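## Task

Count every green bin on the shelving, then move that same number of boxes from the desk into the gray tote on the desk. Each moved box must sit fully inside the tote, not on its rim. Nothing new may end up on the floor, and all other items stay on their shelf, table or counter. The robot must not fall or finish leaning. The result only counts if it stays in place without the robot holding it.

## Robot and tools

ROBOT. A simulated Hello Robot Stretch 4, about 1.6 m tall: an omni-wheel base (rim within 0.23 m of the base origin), a lift on a vertical mast, one arm that telescopes forward, a three-joint wrist and a two-finger gripper. Cameras: head_camera, head_left_camera, head_right_camera (fisheye) and wrist_camera. Loose objects may occasionally get nudged by something outside the robot.

FRAMES. Base frame: origin on the floor below the base centre, x ahead, y to the left, z up. hand_pose (a point between the open fingertips) is reported in this frame; its printed value may be a little off. With all wrist joints at 0 the hand axes equal the base axes. The odometry frame is the base frame where the scene began; base_odometry counts wheel rotation only, so slipping looks like travel. Heading is left-positive, -3.142 to 3.142.

TOOL execute_actions. Argument actions: a list holding one action or none (empty list just reports state and images). Argument cameras: list of camera names or "all"; omitted/null means all, [] means none; an unknown name rejects the call. An action contains base, joints, or both, plus optional pace and contact_limits; or end_of_arm by itself. Motions in one action start together.
- base: exactly one key, each a relative offset from where the base last reported itself, not a pose. translate_m: metres straight ahead (+) or back, -2 to 2. strafe_m: metres sideways, left +, -2 to 2. rotate_rad: radians on the spot, counter-clockwise (left) +, -3.2 to 3.2.
- joints: a dict by joint name, each an absolute target. lift_m 0 to 1.2 m (tolerance 0.004); arm_m 0 to 0.55 m extension (0.004); wrist_yaw_rad -1.134 to 4.276 (0 ahead, + left, 3.14 folded back, above 3.4 the arm may interfere); wrist_pitch_rad -1.117 to 4.259 (0 level, 1.57 pointing down); wrist_roll_rad -1.117 to 4.259 (0 fingers level, + turns clockwise viewed from behind); gripper_m -0.038 to 0.141 m fingertip gap (below 0 the tips squeeze each other). A joint target outside its range is clipped and reported; any other bad value or unknown key rejects the whole call and nothing moves.
- pace: "slow", "default", "fast", "max". Base speed 0.1/0.3/0.4/0.6 m/s and turn 1/2/3/4 rad/s; with lift above 0.2 these shrink, to 0.3 m/s and 1 rad/s at lift 1.2.
- contact_limits: {"arm_m": value} from 0 (gentlest) to 0.75 (firmest), default 0.5; the arm halts on contact beyond that.
- end_of_arm: "enable_torque" revives wrist or gripper motors that shut off.
No action runs beyond 15 s. A joint or base left out of an action may keep pushing toward an earlier target without the status showing it. Example: {"base": {"translate_m": 0.3}, "joints": {"gripper_m": 0.05}, "pace": "fast"}. To unfold the wrist at the start, send lift_m 0.4 together with wrist_yaw_rad 0.

TOOL wait: seconds 0 to 10; commands nothing and returns the same report as an empty action.
TOOL zoom_image: camera plus region [x0, y0, x1, y1] in pixels of that camera's latest full image, origin top-left, at most 504 by 504.
TOOL finished_scene: scene = number of the current scene. Irreversible; the goal must already hold on its own. Its result tells whether the task succeeded and gives the next task. Replying without a tool call ends everything.

RESULT LINES. pictures lists cameras in image order. base_status and joint_status: done (base done means wheels turned the full amount, slip included); off_target (resting short, maybe still pushing); contact_stop_at_<key> (hit something; that part goes slack, a slack lift may sag under load, slack wheels may roll); limit_stop_at_<name>; time_out; torque_fault (wrist/gripper motor went limp until enable_torque). After a stop the old target is dropped. If one call reports a stop, later calls in the same reply are skipped. on_its_own covers what was not commanded; its "held at" is the held target, not the actual position. limit_stop_at_tilt: lean over 6 degrees, lift/arm/wheels go slack until leaning less. limit_stop_at_own_body: a joint about to hit the robot (likely with pitch below -0.2 and roll below -0.4 or above 4); back away from the body.
lidar_m: 12 distances in metres, 30-degree sectors starting straight ahead and going counter-clockwise (4th left, 7th rear, 10th right); "-" means nothing seen or closer than 0.25 m. Sees from about 0.15 m up to robot height, misses clear objects, thin legs, much behind.
wrist_depth_mm: 7x7 median depths, 100 to 2000 mm, from the top-left; "-" invalid; robot body visible.
turned_by_wheels vs turned_by_imu: a gap over about 0.1 rad suggests a bump or slip; heading error is roughly their difference. base_tilt in degrees, forward and right positive, with a constant bias up to 1.5.
motor_effort: percent of maximum, + toward larger joint values, peak in brackets (noisy); wheel_0..2 positive means turning right. Effort outside the rest range signals pushing or a load; a load in a level gripper shifts wrist_pitch_rad effort.

GRIPPING. Command gripper_m below the object's width; squeezing harder pulls it toward the wrist by up to a third of the difference, opening pushes it out. Position and done do not prove a grasp; a firm grip shows as a gripper_m effort change when the command is 0 or higher. If fingertips snag on a surface, raise the lift.

CAMERAS. Calibration (K, D, T_world_to_cam, pos_world, OpenCV convention) maps base frame to camera frame; there are small per-camera errors, larger for the wrist camera because of joint readings.

AVOID. Driving or turning with over 1 kg held and arm_m above 0.2, especially fast; strong steady pushes or pulls, worse with the gripper high or a high contact limit; pressing the gripper with base or arm moves (torque faults); dropping, slamming or knocking objects; leaving items on the floor or on the tote rim.

Each tool is called as a command line: name --argument value for each argument, lists and objects as JSON in quotes; but a table of rows of numbers goes row by row, as --pt "numbers of a row", without its own name.

## Session

execute_actions --actions '[]'

Scene clock: 0.00 s.
base_odometry: x=+0.000 y=+0.000 heading=+0.000 (m, m, rad; odometry frame)
turned_by_wheels: +0.000 (rad since the last result)
turned_by_imu: +0.000 (rad since the last result)
base_tilt: forward=+0.6 right=+0.3 (deg)
lidar_m: 1.11 0.76 0.68 0.70 0.94 2.16 2.40 0.82 0.71 0.76 1.94 1.87
base_status: not commanded
joint_positions: lift_m=+0.151 arm_m=-0.002 wrist_yaw_rad=+3.061 wrist_pitch_rad=+0.012 wrist_roll_rad=+0.012 gripper_m=+0.057
joint_status: not commanded
motor_effort: lift_m=+20 arm_m=-1 wrist_yaw_rad=+0 wrist_pitch_rad=-8 wrist_roll_rad=-1 gripper_m=+0 wheel_0=+1 wheel_1=+0 wheel_2=-1 (%)
hand_pose: x=-0.1120 y=+0.1104 z=+0.3260 quat_wxyz=(+0.040, -0.006, +0.006, +0.999) (m; base frame)
wrist_depth_mm: 135 139 - - - - 1756 / 110 140 - - - - 1756 / 116 140 - - - - 1708 / 137 196 - - - - 1756 / 1756 - - - - - 1661 / 1060 1118 198 1160 196 1160 1160 / 809 750 798 111 809 759 798
pictures: head_camera, head_left_camera, head_right_camera, wrist_camera
Images, in order (width x height): head_camera 420x560, head_left_camera 420x672, head_right_camera 420x672, wrist_camera 616x392.

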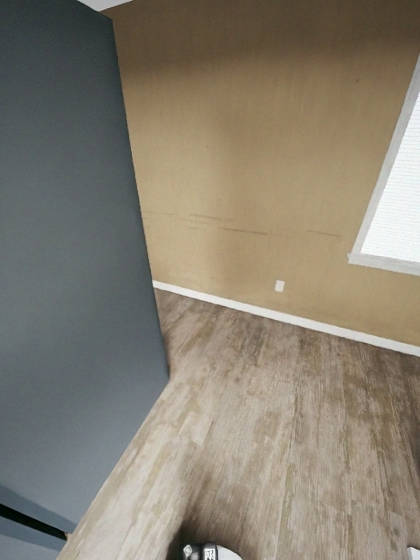

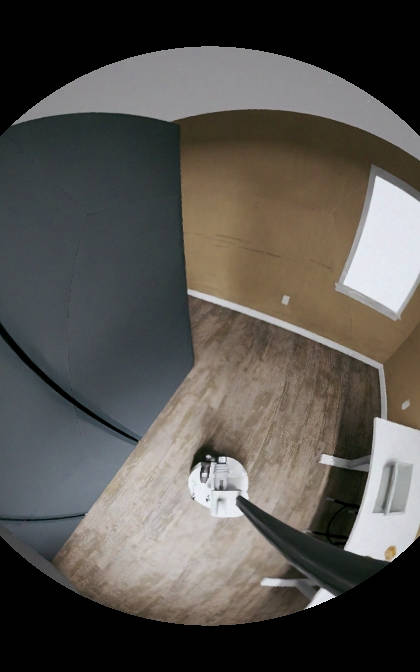

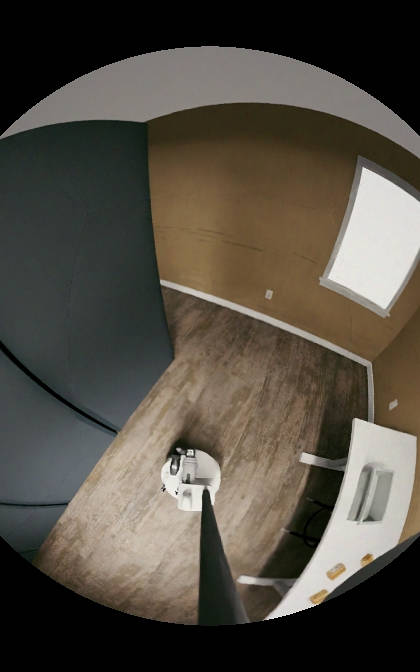

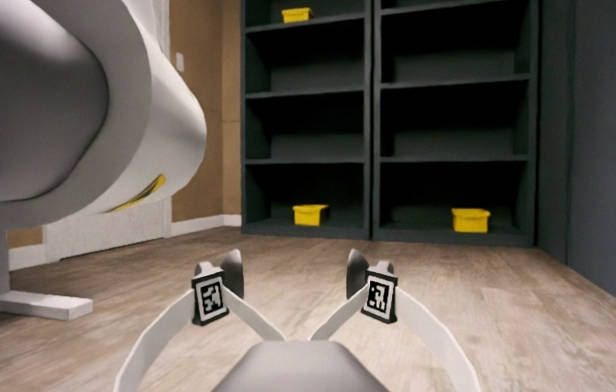

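execute_actions --actions '[{"base":{"rotate_rad":3.14},"pace":"fast"}]'

Scene clock: 2.53 s.
base_odometry: x=+0.000 y=+0.000 heading=+3.140 (m, m, rad; odometry frame)
turned_by_wheels: +3.140 (rad since the last result)
turned_by_imu: +3.089 (rad since the last result)
base_tilt: forward=+0.6 right=+0.3 (deg)
lidar_m: 2.44 0.82 0.73 0.73 2.00 1.87 1.13 0.75 0.68 0.70 0.93 2.09
base_status: done
joint_positions: lift_m=+0.151 arm_m=-0.002 wrist_yaw_rad=+3.061 wrist_pitch_rad=+0.012 wrist_roll_rad=+0.012 gripper_m=+0.057
joint_status: not commanded
motor_effort: lift_m=+20(20) arm_m=-1(1) wrist_yaw_rad=+0(1) wrist_pitch_rad=-8(7) wrist_roll_rad=+1(0) gripper_m=-4(1) wheel_0=-2(9) wheel_1=+0(8) wheel_2=-1(11) (%)
hand_pose: x=-0.1119 y=+0.1104 z=+0.3260 quat_wxyz=(+0.040, -0.006, +0.006, +0.999) (m; base frame)
wrist_depth_mm: 135 139 - - 1921 1708 1618 / 110 140 - - 1863 1708 1708 / 116 140 - - 1863 1756 1708 / 137 198 - - 1983 1808 1708 / 891 1576 - - 1756 1808 1661 / 878 1060 198 1160 195 1160 1138 / 788 750 809 112 820 750 788
pictures: head_camera, head_left_camera, head_right_camera, wrist_camera
camera_calibration (this result's frames):
wrist_camera: T_world_to_cam=[[0.116559, 0.993157, -0.00729099, -0.103204], [0.03286, -0.0111933, -0.999397, 0.387057], [-0.99264, 0.116249, -0.0339398, 0.12092], [0, 0, 0, 1]] pos_world=[0.119341, 0.0927733, 0.390175]
Images, in order (width x height): head_camera 420x560, head_left_camera 420x672, head_right_camera 420x672, wrist_camera 616x392.

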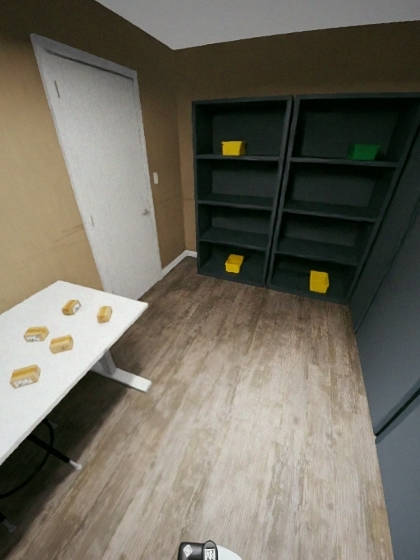

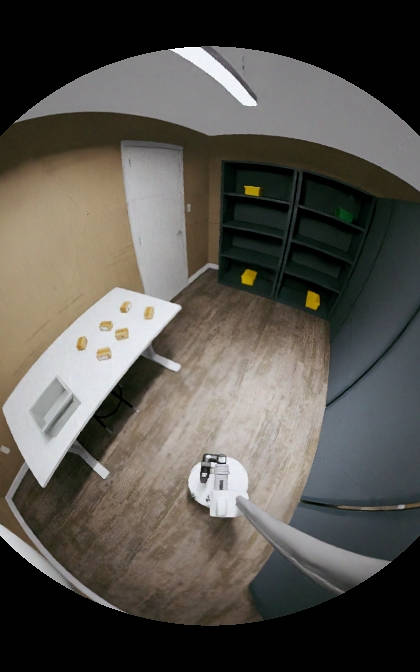

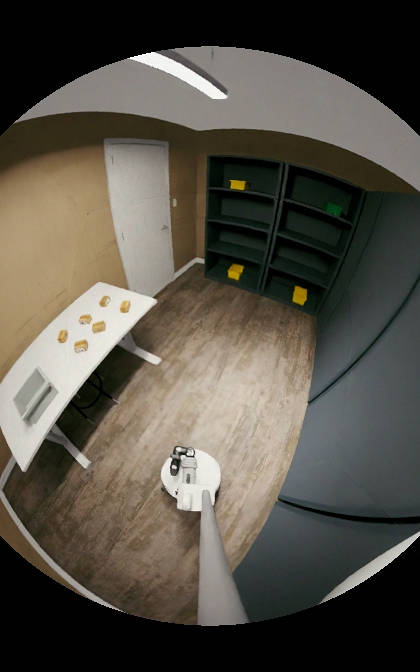

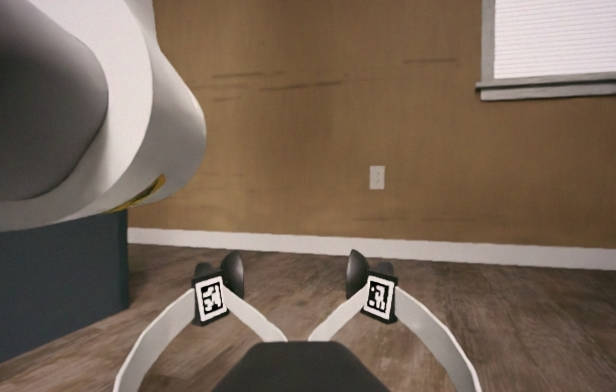

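execute_actions --actions '[{"base":{"rotate_rad":-0.35},"pace":"fast"}]' --cameras '["head_camera"]'

execute_actions --actions '[{"base":{"translate_m":-1.37},"pace":"max"}]'

Scene clock: 4.73 s.
base_odometry: x=+0.000 y=+0.000 heading=+2.790 (m, m, rad; odometry frame)
turned_by_wheels: -0.350 (rad since the last result)
turned_by_imu: -0.345 (rad since the last result)
base_tilt: forward=+0.7 right=+0.3 (deg)
lidar_m: 2.38 1.03 0.74 0.73 0.79 1.90 1.88 0.94 0.72 0.70 0.73 1.09
base_status: done
joint_positions: lift_m=+0.151 arm_m=-0.002 wrist_yaw_rad=+3.061 wrist_pitch_rad=+0.012 wrist_roll_rad=+0.012 gripper_m=+0.057
joint_status: not commanded
motor_effort: lift_m=+20(20) arm_m=-1(1) wrist_yaw_rad=+0(0) wrist_pitch_rad=-9(8) wrist_roll_rad=+0(1) gripper_m=+0(2) wheel_0=+0(7) wheel_1=-1(9) wheel_2=+0(9) (%)
hand_pose: x=-0.1119 y=+0.1104 z=+0.3260 quat_wxyz=(+0.040, -0.006, +0.006, +0.999) (m; base frame)
wrist_depth_mm: 135 139 1921 1921 1921 - - / 110 140 1921 1921 - - - / 116 141 1983 - - - - / 137 197 1983 - - - - / 1921 1863 1921 - - - 1863 / 1138 1138 198 1138 196 1182 1138 / 809 759 798 111 809 759 798
pictures: head_camera
Images, in order (width x height): head_camera 420x560.

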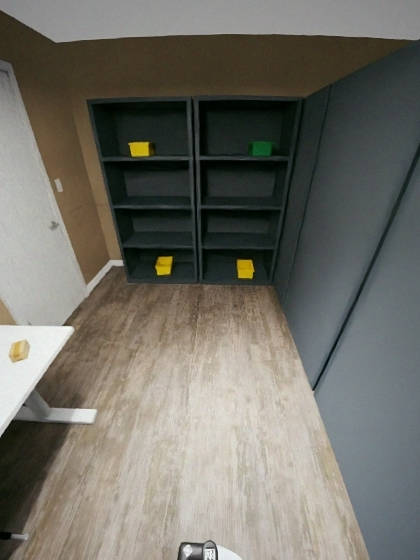

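Scene clock: 8.50 s.
base_odometry: x=+1.286 y=-0.472 heading=+2.790 (m, m, rad; odometry frame)
turned_by_wheels: +0.000 (rad since the last result)
turned_by_imu: -0.004 (rad since the last result)
base_tilt: forward=+0.6 right=+0.3 (deg)
lidar_m: 3.30 1.10 1.13 1.62 0.65 0.52 0.51 0.56 0.81 2.07 0.74 0.92
base_status: done
joint_positions: lift_m=+0.151 arm_m=-0.002 wrist_yaw_rad=+3.061 wrist_pitch_rad=+0.012 wrist_roll_rad=+0.012 gripper_m=+0.057
joint_status: not commanded
motor_effort: lift_m=+20(20) arm_m=-1(1) wrist_yaw_rad=+0(0) wrist_pitch_rad=-9(8) wrist_roll_rad=+0(1) gripper_m=-3(4) wheel_0=+0(9) wheel_1=+1(8) wheel_2=-3(16) (%)
hand_pose: x=-0.1119 y=+0.1104 z=+0.3260 quat_wxyz=(+0.040, -0.006, +0.006, +0.999) (m; base frame)
wrist_depth_mm: 135 139 634 634 640 654 654 / 110 140 621 640 640 654 668 / 116 141 634 640 661 661 676 / 137 198 640 640 661 661 668 / 627 634 640 654 654 668 676 / 627 640 198 654 196 676 683 / 621 621 634 111 654 661 668
pictures: head_camera, head_left_camera, head_right_camera, wrist_camera
camera_calibration (this result's frames):
wrist_camera: T_world_to_cam=[[0.116555, 0.993158, -0.00729109, -0.103203], [0.03286, -0.0111933, -0.999397, 0.387057], [-0.992641, 0.116245, -0.0339398, 0.120921], [0, 0, 0, 1]] pos_world=[0.119341, 0.0927731, 0.390175]
Images, in order (width x height): head_camera 420x560, head_left_camera 420x672, head_right_camera 420x672, wrist_camera 616x392.

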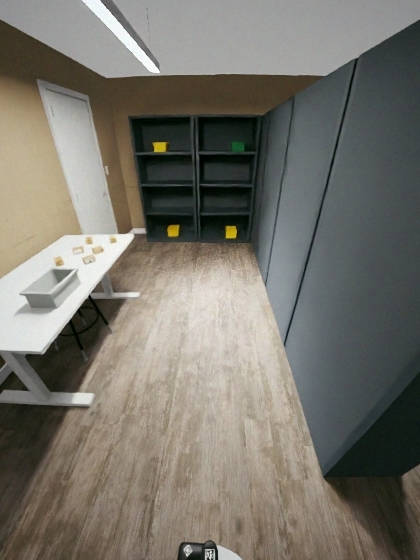

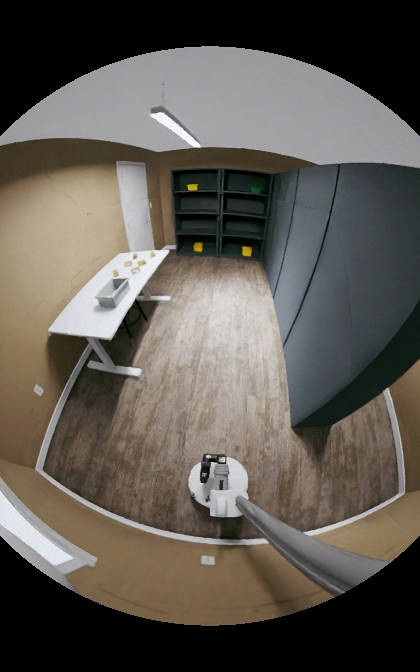

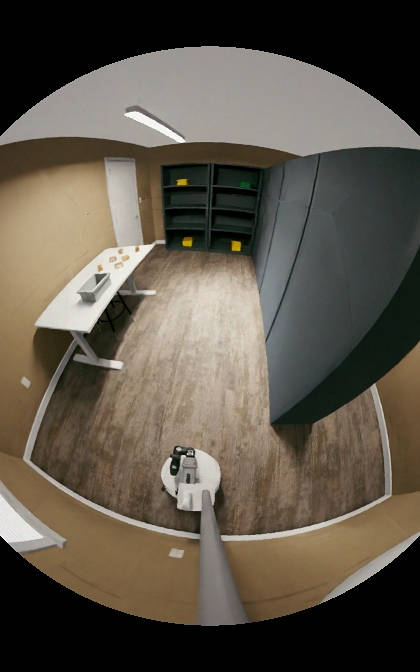

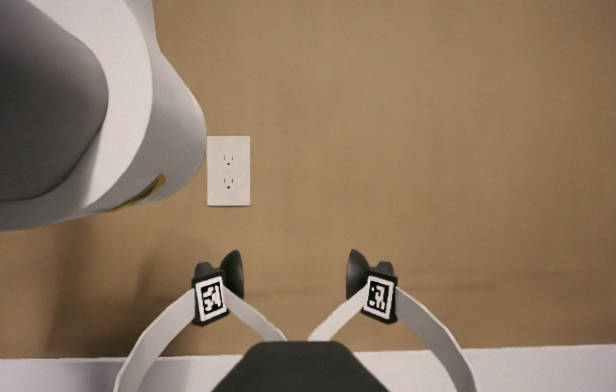

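execute_actions --actions '[{"base":{"strafe_m":-1.55},"pace":"max"}]'

Scene clock: 12.53 s.
base_odometry: x=+1.820 y=+0.983 heading=+2.790 (m, m, rad; odometry frame)
turned_by_wheels: +0.000 (rad since the last result)
turned_by_imu: +0.000 (rad since the last result)
base_tilt: forward=+0.6 right=+0.3 (deg)
lidar_m: 1.44 0.63 0.58 1.95 0.85 0.63 0.62 0.68 0.52 0.51 0.57 0.81
base_status: done
joint_positions: lift_m=+0.151 arm_m=-0.002 wrist_yaw_rad=+3.061 wrist_pitch_rad=+0.012 wrist_roll_rad=+0.012 gripper_m=+0.057
joint_status: not commanded
motor_effort: lift_m=+20(20) arm_m=-1(1) wrist_yaw_rad=+0(0) wrist_pitch_rad=-8(8) wrist_roll_rad=+0(0) gripper_m=+0(1) wheel_0=-1(15) wheel_1=+2(13) wheel_2=+0(2) (%)
hand_pose: x=-0.1119 y=+0.1104 z=+0.3260 quat_wxyz=(+0.040, -0.006, +0.006, +0.999) (m; base frame)
wrist_depth_mm: 135 139 732 750 759 778 778 / 110 140 750 750 768 778 788 / 116 141 759 768 778 778 788 / 137 196 750 759 768 778 788 / 741 741 741 768 759 788 798 / 732 750 198 768 196 788 809 / 732 732 750 111 759 759 788
pictures: head_camera, head_left_camera, head_right_camera, wrist_camera
camera_calibration (this result's frames):
wrist_camera: T_world_to_cam=[[0.116555, 0.993157, -0.00729096, -0.103203], [0.0328601, -0.0111932, -0.999397, 0.387057], [-0.992641, 0.116245, -0.0339399, 0.120921], [0, 0, 0, 1]] pos_world=[0.119341, 0.0927731, 0.390175]
Images, in order (width x height): head_camera 420x560, head_left_camera 420x672, head_right_camera 420x672, wrist_camera 616x392.

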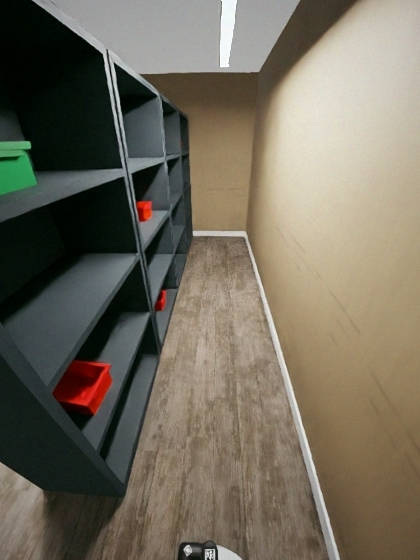

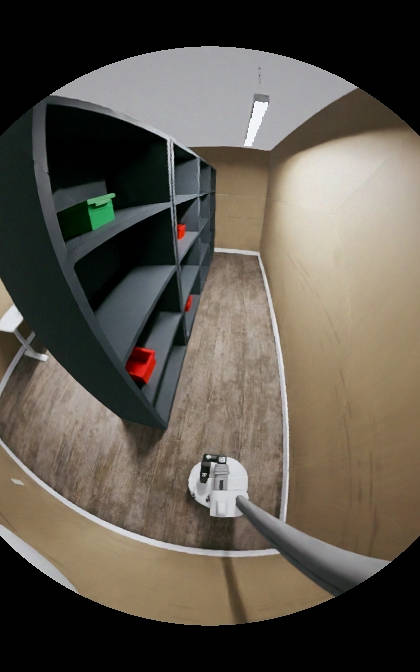

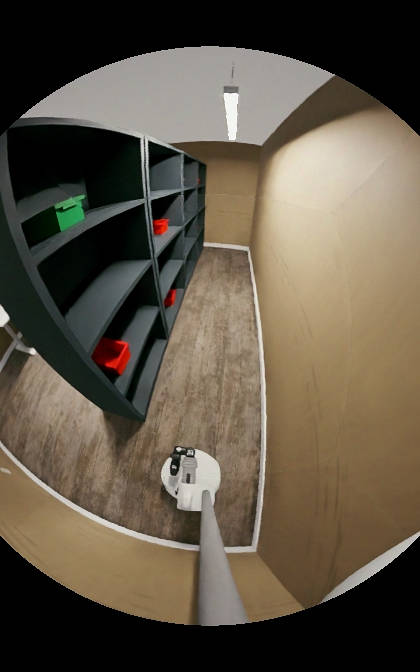

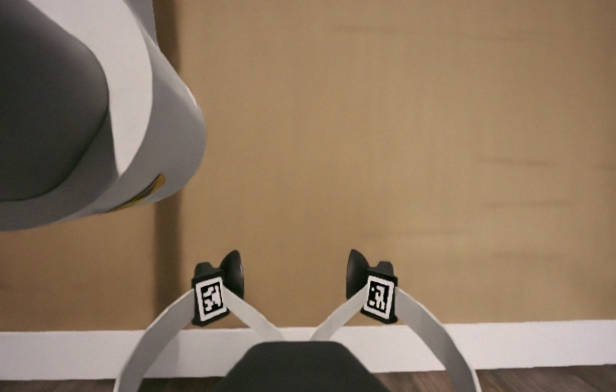

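execute_actions --actions '[{"base":{"translate_m":1.4},"pace":"max"}]' --cameras '["head_camera","head_left_camera"]'

Scene clock: 16.87 s.
base_odometry: x=+0.506 y=+1.465 heading=+2.790 (m, m, rad; odometry frame)
turned_by_wheels: +0.000 (rad since the last result)
turned_by_imu: +0.003 (rad since the last result)
base_tilt: forward=+0.6 right=+0.4 (deg)
lidar_m: 1.11 0.46 0.35 0.33 0.37 0.55 1.98 0.87 0.65 0.61 0.67 1.01
base_status: done
joint_positions: lift_m=+0.151 arm_m=-0.002 wrist_yaw_rad=+3.061 wrist_pitch_rad=+0.012 wrist_roll_rad=+0.012 gripper_m=+0.057
joint_status: not commanded
motor_effort: lift_m=+20(20) arm_m=-1(1) wrist_yaw_rad=+0(0) wrist_pitch_rad=-6(10) wrist_roll_rad=+0(0) gripper_m=+1(1) wheel_0=-1(10) wheel_1=-1(8) wheel_2=+2(17) (%)
hand_pose: x=-0.1119 y=+0.1104 z=+0.3260 quat_wxyz=(+0.040, -0.006, +0.006, +0.999) (m; base frame)
wrist_depth_mm: 135 139 - - 1078 1098 647 / 110 140 - - 1098 591 462 / 116 141 - - 1098 1078 891 / 137 198 - - 1060 1078 991 / 1160 1708 - - 1098 1138 976 / 1060 1138 198 1160 196 917 917 / 809 750 798 111 759 634 647
pictures: head_camera, head_left_camera
Images, in order (width x height): head_camera 420x560, head_left_camera 420x672.

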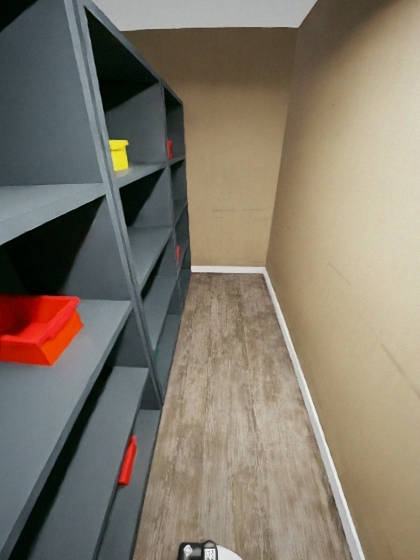

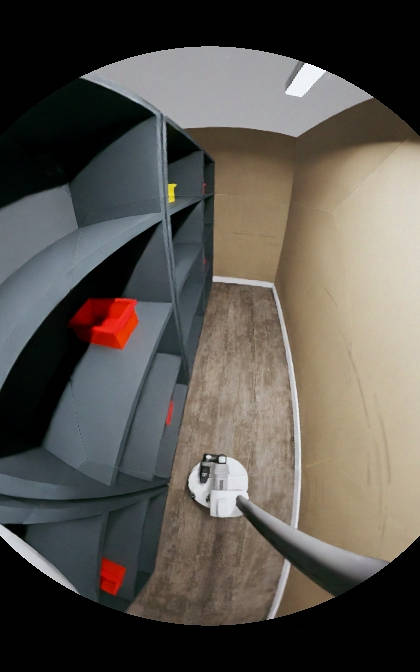

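execute_actions --actions '[{"base":{"rotate_rad":1.50},"pace":"fast"}]' --cameras '[]'

execute_actions --actions '[{"base":{"translate_m":-0.28},"pace":"fast"}]'

Scene clock: 19.00 s.
base_odometry: x=+0.506 y=+1.465 heading=-1.994 (m, m, rad; odometry frame)
turned_by_wheels: +1.500 (rad since the last result)
turned_by_imu: +1.476 (rad since the last result)
base_tilt: forward=+0.7 right=+0.2 (deg)
lidar_m: 0.34 0.36 0.52 2.02 0.92 0.66 0.62 0.66 0.92 1.43 0.51 0.36
base_status: done
joint_positions: lift_m=+0.151 arm_m=-0.002 wrist_yaw_rad=+3.061 wrist_pitch_rad=+0.012 wrist_roll_rad=+0.012 gripper_m=+0.057
joint_status: not commanded
motor_effort: lift_m=+20(20) arm_m=-1(1) wrist_yaw_rad=+0(1) wrist_pitch_rad=-10(9) wrist_roll_rad=+0(0) gripper_m=-2(2) wheel_0=-1(9) wheel_1=-1(8) wheel_2=-1(11) (%)
hand_pose: x=-0.1119 y=+0.1104 z=+0.3260 quat_wxyz=(+0.040, -0.006, +0.006, +0.999) (m; base frame)
wrist_depth_mm: 135 139 732 750 788 798 831 / 110 140 732 759 778 820 831 / 116 140 750 768 798 809 831 / 137 197 741 768 798 831 854 / 707 723 750 768 798 820 831 / 715 741 198 768 196 820 866 / 715 723 741 111 778 750 809
pictures: none
No camera images: the call's "cameras" was empty. Leave "cameras" out to get every camera's image.

Scene clock: 20.97 s.
base_odometry: x=+0.621 y=+1.720 heading=-1.994 (m, m, rad; odometry frame)
turned_by_wheels: +0.000 (rad since the last result)
turned_by_imu: -0.001 (rad since the last result)
base_tilt: forward=+0.6 right=+0.3 (deg)
lidar_m: 0.61 0.63 0.90 1.43 0.51 0.37 0.35 0.37 0.54 1.45 0.91 0.67
base_status: done
joint_positions: lift_m=+0.151 arm_m=-0.002 wrist_yaw_rad=+3.061 wrist_pitch_rad=+0.012 wrist_roll_rad=+0.012 gripper_m=+0.057
joint_status: not commanded
motor_effort: lift_m=+20(20) arm_m=-1(1) wrist_yaw_rad=+0(0) wrist_pitch_rad=-9(8) wrist_roll_rad=+0(0) gripper_m=-3(2) wheel_0=+0(8) wheel_1=+0(7) wheel_2=-1(14) (%)
hand_pose: x=-0.1119 y=+0.1104 z=+0.3260 quat_wxyz=(+0.040, -0.006, +0.006, +0.999) (m; base frame)
wrist_depth_mm: 135 139 473 488 500 517 530 / 110 140 477 484 508 517 535 / 116 141 473 488 512 517 530 / 137 197 477 492 512 525 544 / 455 469 480 500 512 525 544 / 459 466 197 492 196 530 554 / 455 466 488 111 517 539 544
pictures: head_camera, head_left_camera, head_right_camera, wrist_camera
camera_calibration (this result's frames):
wrist_camera: T_world_to_cam=[[0.11655, 0.993158, -0.00729145, -0.103203], [0.03286, -0.0111935, -0.999397, 0.387056], [-0.992641, 0.116241, -0.0339398, 0.120927], [0, 0, 0, 1]] pos_world=[0.119347, 0.0927729, 0.390175]
Images, in order (width x height): head_camera 420x560, head_left_camera 420x672, head_right_camera 420x672, wrist_camera 616x392.

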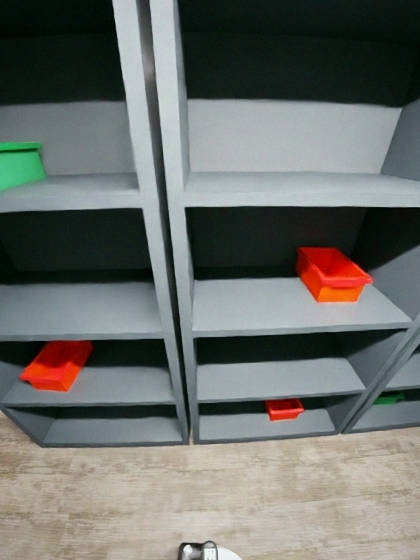

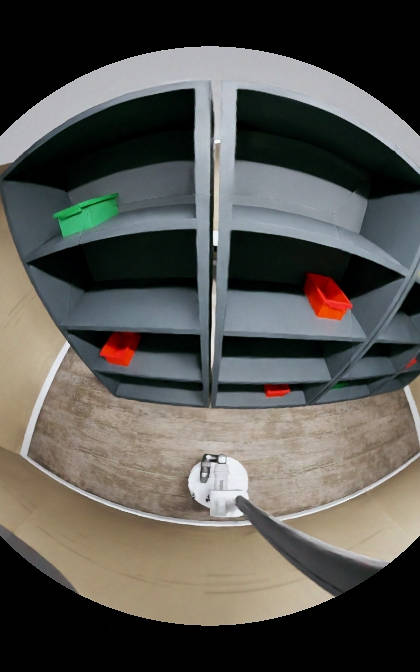

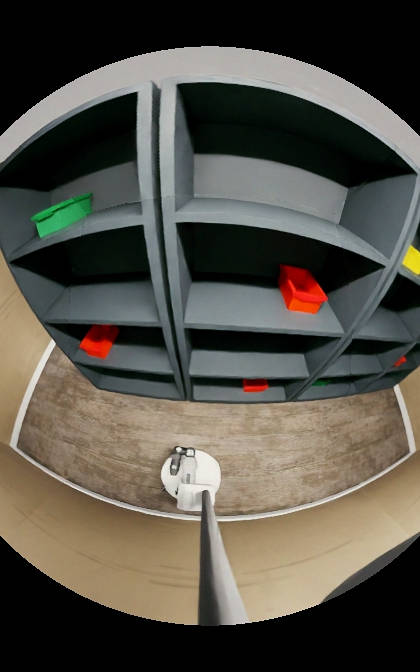

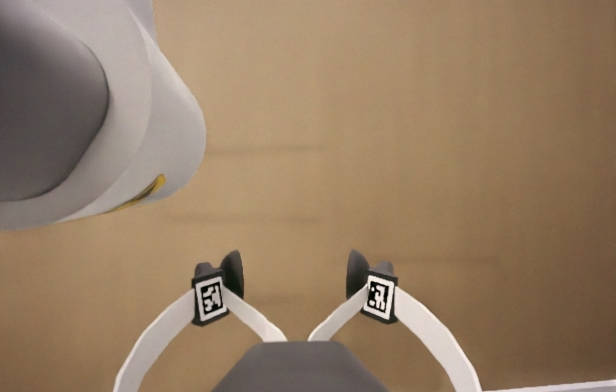

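execute_actions --actions '[{"base":{"strafe_m":-1.7},"pace":"max"}]' --cameras '["head_camera","head_left_camera","head_right_camera"]'

Scene clock: 26.10 s.
base_odometry: x=-0.929 y=+2.418 heading=-1.994 (m, m, rad; odometry frame)
turned_by_wheels: +0.000 (rad since the last result)
turned_by_imu: -0.001 (rad since the last result)
base_tilt: forward=+0.5 right=+0.3 (deg)
lidar_m: 0.61 0.65 0.90 1.43 0.54 0.36 0.35 0.37 0.53 1.02 0.92 0.66
base_status: done
joint_positions: lift_m=+0.151 arm_m=-0.002 wrist_yaw_rad=+3.061 wrist_pitch_rad=+0.012 wrist_roll_rad=+0.012 gripper_m=+0.057
joint_status: not commanded
motor_effort: lift_m=+20(20) arm_m=-1(1) wrist_yaw_rad=+0(0) wrist_pitch_rad=-7(9) wrist_roll_rad=+0(1) gripper_m=-6(5) wheel_0=-1(14) wheel_1=+2(14) wheel_2=+0(2) (%)
hand_pose: x=-0.1119 y=+0.1104 z=+0.3260 quat_wxyz=(+0.040, -0.006, +0.006, +0.999) (m; base frame)
wrist_depth_mm: 135 139 469 484 500 517 535 / 110 140 473 484 508 521 535 / 116 141 477 484 508 517 539 / 137 196 477 492 512 525 539 / 452 469 484 500 508 525 549 / 455 469 198 504 196 535 549 / 459 466 484 111 521 535 549
pictures: head_camera, head_left_camera, head_right_camera
Images, in order (width x height): head_camera 420x560, head_left_camera 420x672, head_right_camera 420x672.

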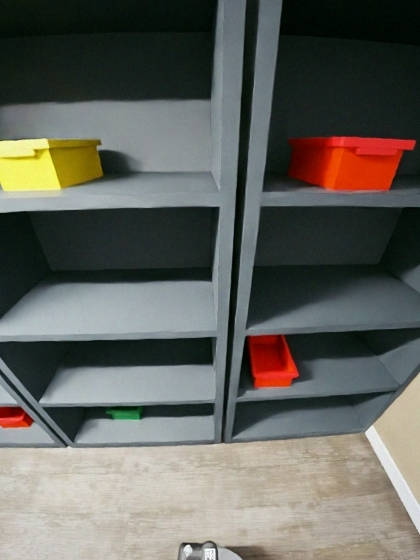

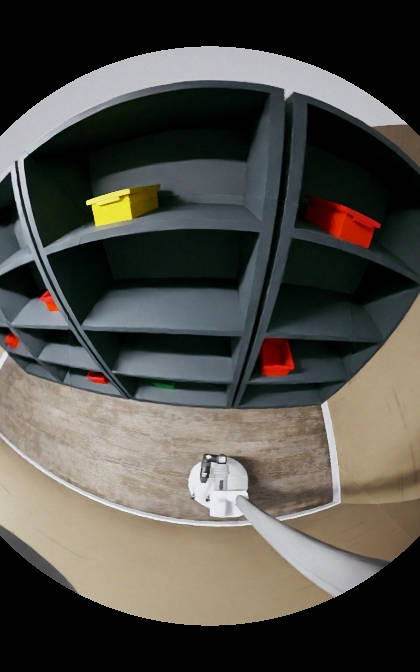

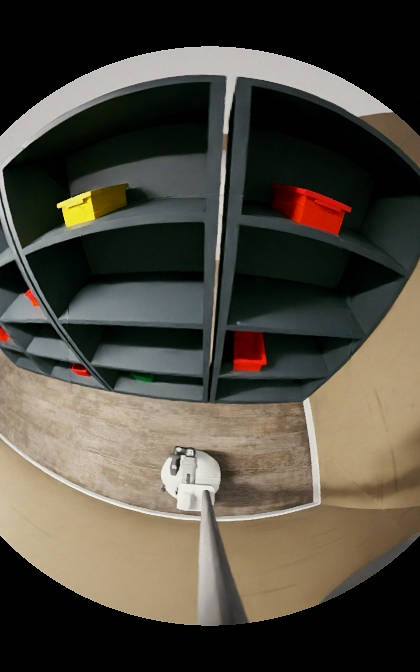

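execute_actions --actions '[{"joints":{"lift_m":0.35,"wrist_yaw_rad":-0.5,"wrist_pitch_rad":0.45},"pace":"max"}]' --cameras '["wrist_camera"]'

Scene clock: 30.20 s.
base_odometry: x=-0.929 y=+2.418 heading=-1.994 (m, m, rad; odometry frame)
turned_by_wheels: +0.000 (rad since the last result)
turned_by_imu: +0.000 (rad since the last result)
base_tilt: forward=+0.6 right=+0.2 (deg)
lidar_m: 0.61 0.67 0.90 1.45 0.49 0.37 0.34 0.38 0.52 0.99 0.90 0.67
base_status: not commanded
joint_positions: lift_m=+0.350 arm_m=-0.002 wrist_yaw_rad=-0.500 wrist_pitch_rad=+0.452 wrist_roll_rad=+0.012 gripper_m=+0.057
joint_status: all done
motor_effort: lift_m=+23(28) arm_m=-1(1) wrist_yaw_rad=-1(9) wrist_pitch_rad=-7(6) wrist_roll_rad=+0(1) gripper_m=+1(1) wheel_0=-1(1) wheel_1=+2(2) wheel_2=+0(0) (%)
hand_pose: x=+0.3545 y=-0.2010 z=+0.4019 quat_wxyz=(+0.944, +0.061, +0.216, -0.242) (m; base frame)
wrist_depth_mm: 353 392 436 496 741 831 768 / 368 809 904 1042 1118 931 820 / 389 831 960 1098 1182 946 854 / 421 878 976 991 1025 946 878 / 549 723 798 798 842 891 878 / 615 517 198 691 196 768 768 / 544 521 609 111 654 634 654
pictures: wrist_camera
camera_calibration (this result's frames):
wrist_camera: T_world_to_cam=[[-0.509937, -0.860168, 0.00872247, -0.00462752], [-0.39664, 0.22612, -0.889689, 0.599934], [0.763309, -0.457145, -0.456484, 0.0548152], [0, 0, 0, 1]] pos_world=[0.193757, -0.114579, 0.558817]
Images, in order (width x height): wrist_camera 616x392.

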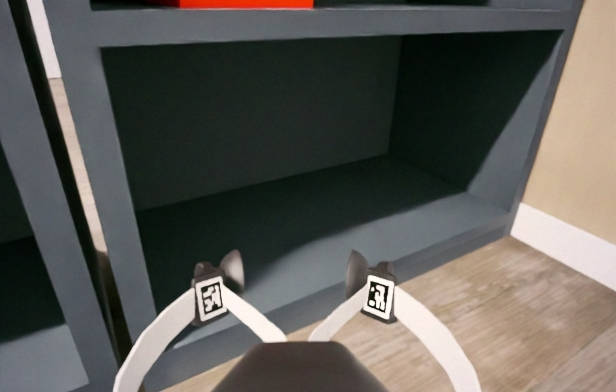

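execute_actions --actions '[{"base":{"strafe_m":1.75},"joints":{"lift_m":0.2,"wrist_yaw_rad":0.6,"wrist_pitch_rad":0.25},"pace":"max"}]' --cameras '["wrist_camera","head_camera"]'

Scene clock: 35.03 s.
base_odometry: x=+0.666 y=+1.700 heading=-1.994 (m, m, rad; odometry frame)
turned_by_wheels: +0.000 (rad since the last result)
turned_by_imu: +0.002 (rad since the last result)
base_tilt: forward=+0.6 right=+0.3 (deg)
lidar_m: 0.62 0.66 0.93 1.38 0.51 0.37 0.36 0.37 0.54 1.47 0.91 0.65
base_status: done
joint_positions: lift_m=+0.200 arm_m=-0.002 wrist_yaw_rad=+0.600 wrist_pitch_rad=+0.253 wrist_roll_rad=+0.012 gripper_m=+0.057
joint_status: all done
motor_effort: lift_m=+16(20) arm_m=-1(1) wrist_yaw_rad=+1(8) wrist_pitch_rad=-8(14) wrist_roll_rad=+0(1) gripper_m=-2(2) wheel_0=+1(12) wheel_1=-1(13) wheel_2=+0(0) (%)
hand_pose: x=+0.4485 y=+0.0855 z=+0.3064 quat_wxyz=(+0.948, -0.031, +0.122, +0.292) (m; base frame)
wrist_depth_mm: 768 640 627 621 436 314 564 / 842 1025 1060 931 798 325 654 / 866 1042 1078 960 820 340 676 / 917 1060 1060 960 392 355 691 / 866 788 798 820 402 370 715 / 732 683 197 597 196 389 615 / 585 559 580 111 439 452 488
pictures: head_camera, wrist_camera
camera_calibration (this result's frames):
wrist_camera: T_world_to_cam=[[0.533924, -0.845531, 0.00149202, -0.17651], [-0.228579, -0.146038, -0.96251, 0.466239], [0.81405, 0.513566, -0.271243, -0.0920626], [0, 0, 0, 1]] pos_world=[0.275759, -0.0338761, 0.424052]
Images, in order (width x height): head_camera 420x560, wrist_camera 616x392.

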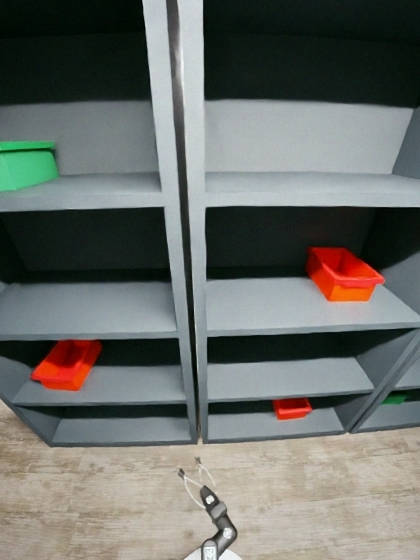

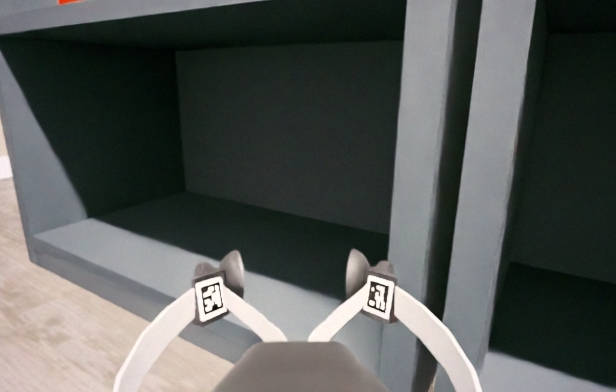

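execute_actions --actions '[{"base":{"strafe_m":1.38},"joints":{"wrist_yaw_rad":0.0,"wrist_pitch_rad":0.0},"pace":"max"}]' --cameras '["head_camera"]'

Scene clock: 38.93 s.
base_odometry: x=+1.925 y=+1.133 heading=-1.994 (m, m, rad; odometry frame)
turned_by_wheels: +0.000 (rad since the last result)
turned_by_imu: +0.002 (rad since the last result)
base_tilt: forward=+0.7 right=+0.4 (deg)
lidar_m: 2.32 0.87 0.64 0.60 0.49 0.37 0.33 0.37 0.54 1.44 0.90 0.76
base_status: done
joint_positions: lift_m=+0.200 arm_m=-0.002 wrist_yaw_rad=+0.000 wrist_pitch_rad=+0.003 wrist_roll_rad=+0.012 gripper_m=+0.057
joint_status: all done
motor_effort: lift_m=+16(16) arm_m=-1(1) wrist_yaw_rad=+0(8) wrist_pitch_rad=-8(15) wrist_roll_rad=+0(0) gripper_m=-3(0) wheel_0=+2(16) wheel_1=-1(12) wheel_2=+0(1) (%)
hand_pose: x=+0.4570 y=-0.0873 z=+0.3777 quat_wxyz=(+1.000, +0.006, +0.001, +0.000) (m; base frame)
wrist_depth_mm: 1098 1661 - - - 627 449 / 1118 1756 - - - 621 455 / 1078 1708 - - - 634 449 / 1078 1661 - - - 627 452 / 1078 1661 - - - 621 452 / 1060 1308 198 1308 196 621 449 / 904 866 917 111 917 549 449
pictures: head_camera
Images, in order (width x height): head_camera 420x560.

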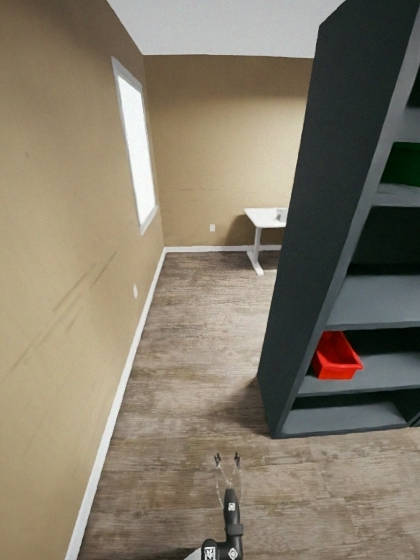

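execute_actions --actions '[{"base":{"translate_m":1.8},"pace":"max"}]' --cameras '["head_camera","head_right_camera"]'

Scene clock: 43.97 s.
base_odometry: x=+1.186 y=-0.508 heading=-1.994 (m, m, rad; odometry frame)
turned_by_wheels: +0.000 (rad since the last result)
turned_by_imu: +0.004 (rad since the last result)
base_tilt: forward=+0.6 right=+0.3 (deg)
lidar_m: 1.59 0.81 0.60 0.58 0.62 0.86 2.15 0.78 0.98 2.78 1.10 1.04
base_status: done
joint_positions: lift_m=+0.200 arm_m=-0.002 wrist_yaw_rad=+0.000 wrist_pitch_rad=+0.003 wrist_roll_rad=+0.012 gripper_m=+0.057
joint_status: not commanded
motor_effort: lift_m=+17(17) arm_m=-1(1) wrist_yaw_rad=+0(1) wrist_pitch_rad=-7(7) wrist_roll_rad=+1(0) gripper_m=-1(0) wheel_0=+0(10) wheel_1=+0(7) wheel_2=+2(15) (%)
hand_pose: x=+0.4570 y=-0.0874 z=+0.3777 quat_wxyz=(+1.000, +0.006, +0.001, +0.000) (m; base frame)
wrist_depth_mm: 1060 1308 1336 1366 1366 1366 1366 / 1042 1336 1336 1336 1308 1336 917 / 1078 1336 1366 1397 1397 1366 946 / 1078 1336 1336 1397 1397 1397 931 / 1078 1308 1366 1366 1397 1366 991 / 1042 1281 197 1255 196 1308 1008 / 904 854 904 111 917 854 891
pictures: head_camera, head_right_camera
Images, in order (width x height): head_camera 420x560, head_right_camera 420x672.

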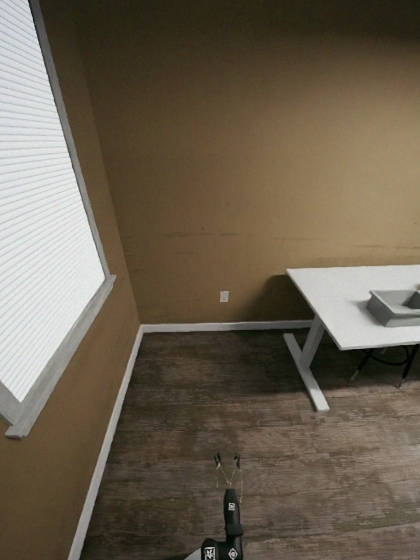

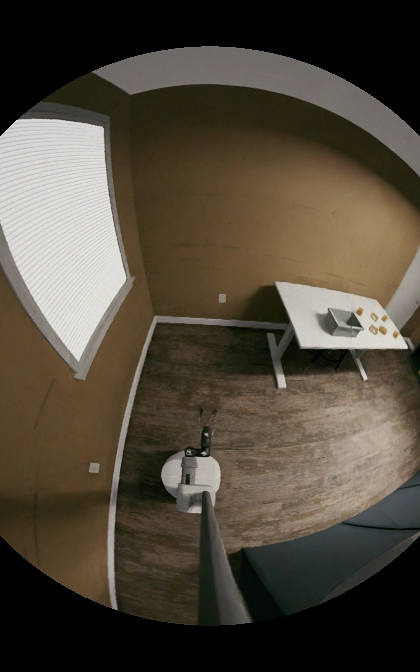

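execute_actions --actions '[{"base":{"strafe_m":-1.6},"joints":{"lift_m":1.05,"wrist_pitch_rad":1.57,"gripper_m":0.12},"pace":"max"}]'

Scene clock: 48.30 s.
base_odometry: x=-0.273 y=+0.148 heading=-1.994 (m, m, rad; odometry frame)
turned_by_wheels: +0.000 (rad since the last result)
turned_by_imu: -0.001 (rad since the last result)
base_tilt: forward=+0.6 right=+0.3 (deg)
lidar_m: 0.76 0.80 1.06 2.16 0.99 0.71 0.68 0.71 1.01 2.08 2.21 0.82
base_status: done
joint_positions: lift_m=+1.050 arm_m=-0.002 wrist_yaw_rad=+0.000 wrist_pitch_rad=+1.570 wrist_roll_rad=+0.012 gripper_m=+0.120
joint_status: all done
motor_effort: lift_m=+23(29) arm_m=-1(1) wrist_yaw_rad=+0(0) wrist_pitch_rad=-2(8) wrist_roll_rad=+0(0) gripper_m=-2(2) wheel_0=-1(15) wheel_1=+0(16) wheel_2=+0(1) (%)
hand_pose: x=+0.1687 y=-0.0874 z=+0.9394 quat_wxyz=(+0.707, +0.004, +0.707, -0.004) (m; base frame)
wrist_depth_mm: 1098 1118 1160 1138 1138 1138 1160 / 1098 1118 1098 1138 1160 1182 1160 / 1138 1138 1160 1160 1138 1182 1182 / 1118 1118 1160 1138 1160 1182 1182 / 1118 1160 931 960 1160 1182 1205 / 1118 1138 931 960 1160 1160 1205 / 1160 1138 1138 111 1205 1182 1229
pictures: head_camera, head_left_camera, head_right_camera, wrist_camera
camera_calibration (this result's frames):
wrist_camera: T_world_to_cam=[[-0.0078252, -0.999327, 0.0358379, -0.12865], [-0.999735, 0.00859361, 0.0213377, 0.205663], [-0.0216314, -0.0356614, -0.99913, 1.17294], [0, 0, 0, 1]] pos_world=[0.229974, -0.0885016, 1.17215]
Images, in order (width x height): head_camera 420x560, head_left_camera 420x672, head_right_camera 420x672, wrist_camera 616x392.

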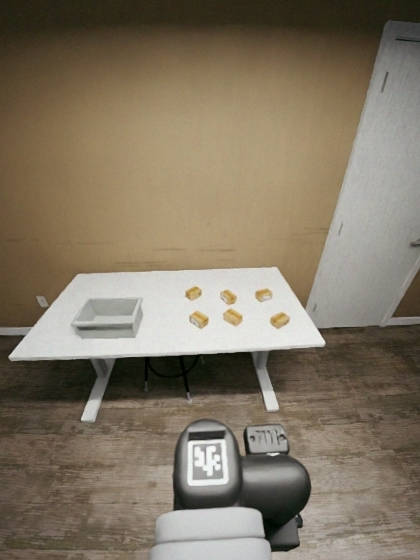

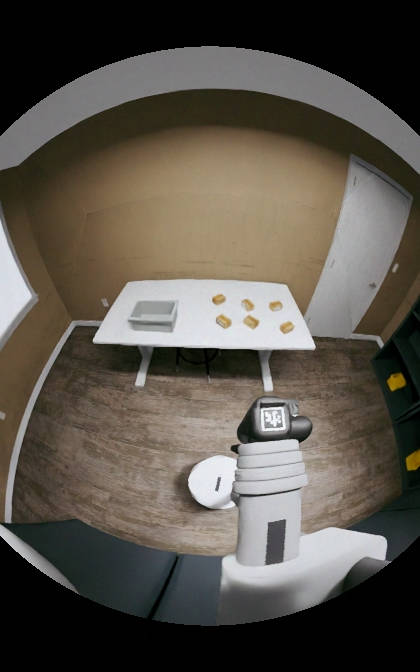

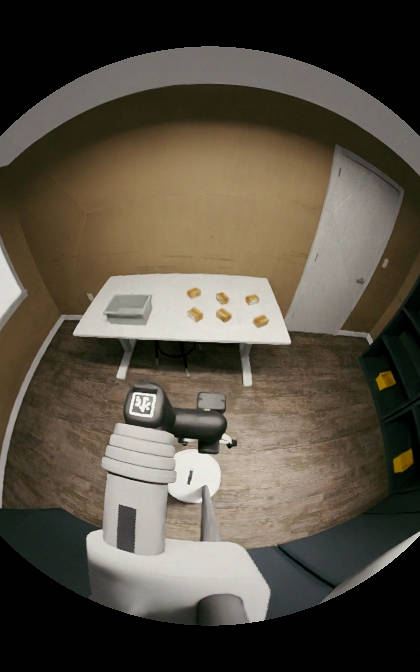

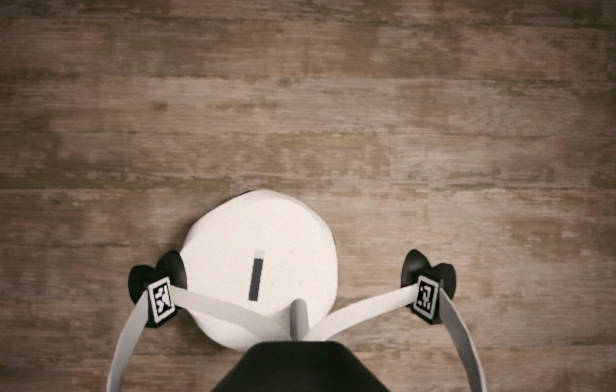

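zoom_image --camera "head_camera" --region '[0, 250, 340, 420]'

Region (0, 250, 340, 420) of head_camera's 420x560 image, scaled by 1.482, with more detail than that image has.

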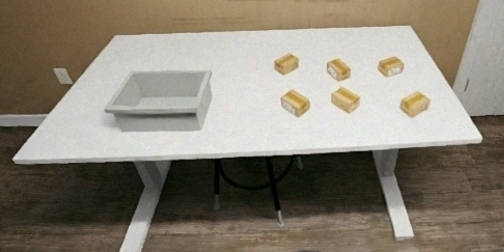

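execute_actions --actions '[{"base":{"translate_m":0.42},"joints":{"arm_m":0.355},"pace":"max"}]' --cameras '["head_camera","wrist_camera"]'

Scene clock: 52.70 s.
base_odometry: x=-0.445 y=-0.235 heading=-1.994 (m, m, rad; odometry frame)
turned_by_wheels: +0.000 (rad since the last result)
turned_by_imu: +0.001 (rad since the last result)
base_tilt: forward=+0.6 right=+0.2 (deg)
lidar_m: 0.32 0.36 0.51 2.14 1.58 1.14 1.09 1.17 1.63 2.09 0.52 0.38
base_status: done
joint_positions: lift_m=+1.050 arm_m=+0.354 wrist_yaw_rad=+0.000 wrist_pitch_rad=+1.570 wrist_roll_rad=+0.012 gripper_m=+0.120
joint_status: all done
motor_effort: lift_m=+23(23) arm_m=+5(6) wrist_yaw_rad=-1(2) wrist_pitch_rad=+1(1) wrist_roll_rad=+0(0) gripper_m=-1(1) wheel_0=+0(7) wheel_1=+1(8) wheel_2=+0(12) (%)
hand_pose: x=+0.5253 y=-0.0874 z=+0.9394 quat_wxyz=(+0.707, +0.004, +0.707, -0.004) (m; base frame)
wrist_depth_mm: 424 427 430 436 442 442 399 / 427 427 433 436 442 449 449 / 427 430 439 439 442 449 455 / 427 433 439 439 445 449 459 / 430 433 439 445 449 455 407 / 433 433 439 445 449 455 462 / 436 445 442 111 455 459 1160
pictures: head_camera, wrist_camera
camera_calibration (this result's frames):
wrist_camera: T_world_to_cam=[[-0.00748006, -0.99933, 0.0358356, -0.126038], [-0.999745, 0.0082377, 0.0210413, 0.562426], [-0.0213224, -0.035669, -0.999136, 1.1805], [0, 0, 0, 1]] pos_world=[0.58651, -0.0884797, 1.17217]
Images, in order (width x height): head_camera 420x560, wrist_camera 616x392.

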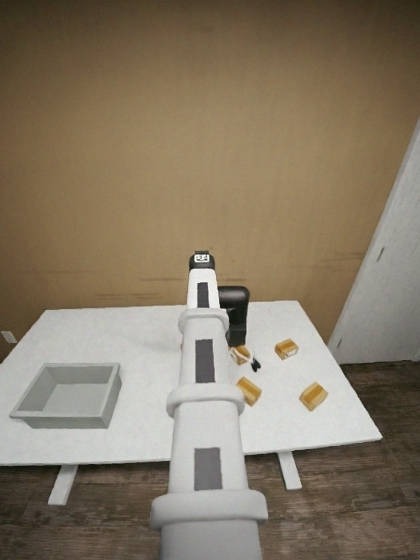

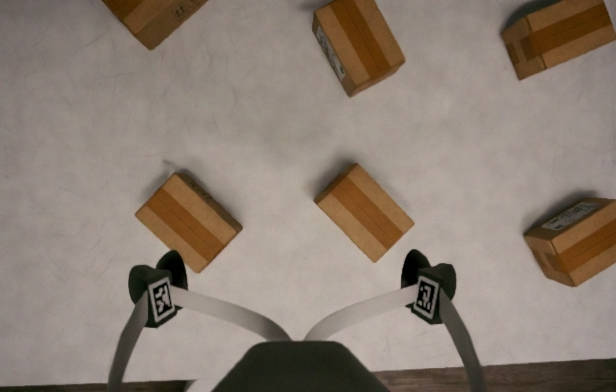

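execute_actions --actions '[{"base":{"strafe_m":-0.074},"joints":{"arm_m":0.39,"wrist_roll_rad":-0.76,"lift_m":0.94},"pace":"max"}]' --cameras '["wrist_camera"]'

Scene clock: 55.27 s.
base_odometry: x=-0.513 y=-0.205 heading=-1.994 (m, m, rad; odometry frame)
turned_by_wheels: +0.000 (rad since the last result)
turned_by_imu: +0.000 (rad since the last result)
base_tilt: forward=+0.6 right=+0.3 (deg)
lidar_m: 0.35 0.35 0.50 2.24 1.53 1.16 1.09 1.15 1.62 2.02 0.53 0.39
base_status: done
joint_positions: lift_m=+0.940 arm_m=+0.389 wrist_yaw_rad=+0.000 wrist_pitch_rad=+1.570 wrist_roll_rad=-0.760 gripper_m=+0.120
joint_status: all done
motor_effort: lift_m=+16(21) arm_m=+5(6) wrist_yaw_rad=+0(1) wrist_pitch_rad=-1(1) wrist_roll_rad=-1(7) gripper_m=+0(2) wheel_0=-2(9) wheel_1=+0(9) wheel_2=+0(1) (%)
hand_pose: x=+0.5603 y=-0.0874 z=+0.8300 quat_wxyz=(+0.657, -0.262, +0.656, +0.262) (m; base frame)
wrist_depth_mm: 317 320 327 329 330 336 338 / 320 276 327 330 332 286 342 / 320 278 329 330 332 338 342 / 322 325 329 332 338 340 343 / 327 329 334 285 340 342 345 / 327 325 332 286 340 345 349 / 809 330 336 111 342 347 349
pictures: wrist_camera
camera_calibration (this result's frames):
wrist_camera: T_world_to_cam=[[0.691339, -0.721611, 0.036439, -0.489602], [-0.722464, -0.691079, 0.021359, 0.382922], [0.00976929, -0.0410922, -0.999108, 1.05399], [0, 0, 0, 1]] pos_world=[0.604832, -0.0453625, 1.06271]
Images, in order (width x height): wrist_camera 616x392.

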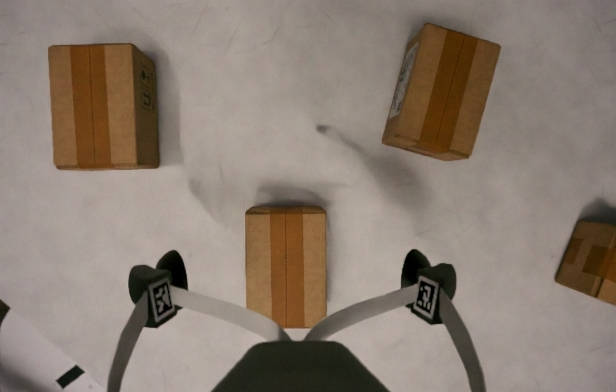

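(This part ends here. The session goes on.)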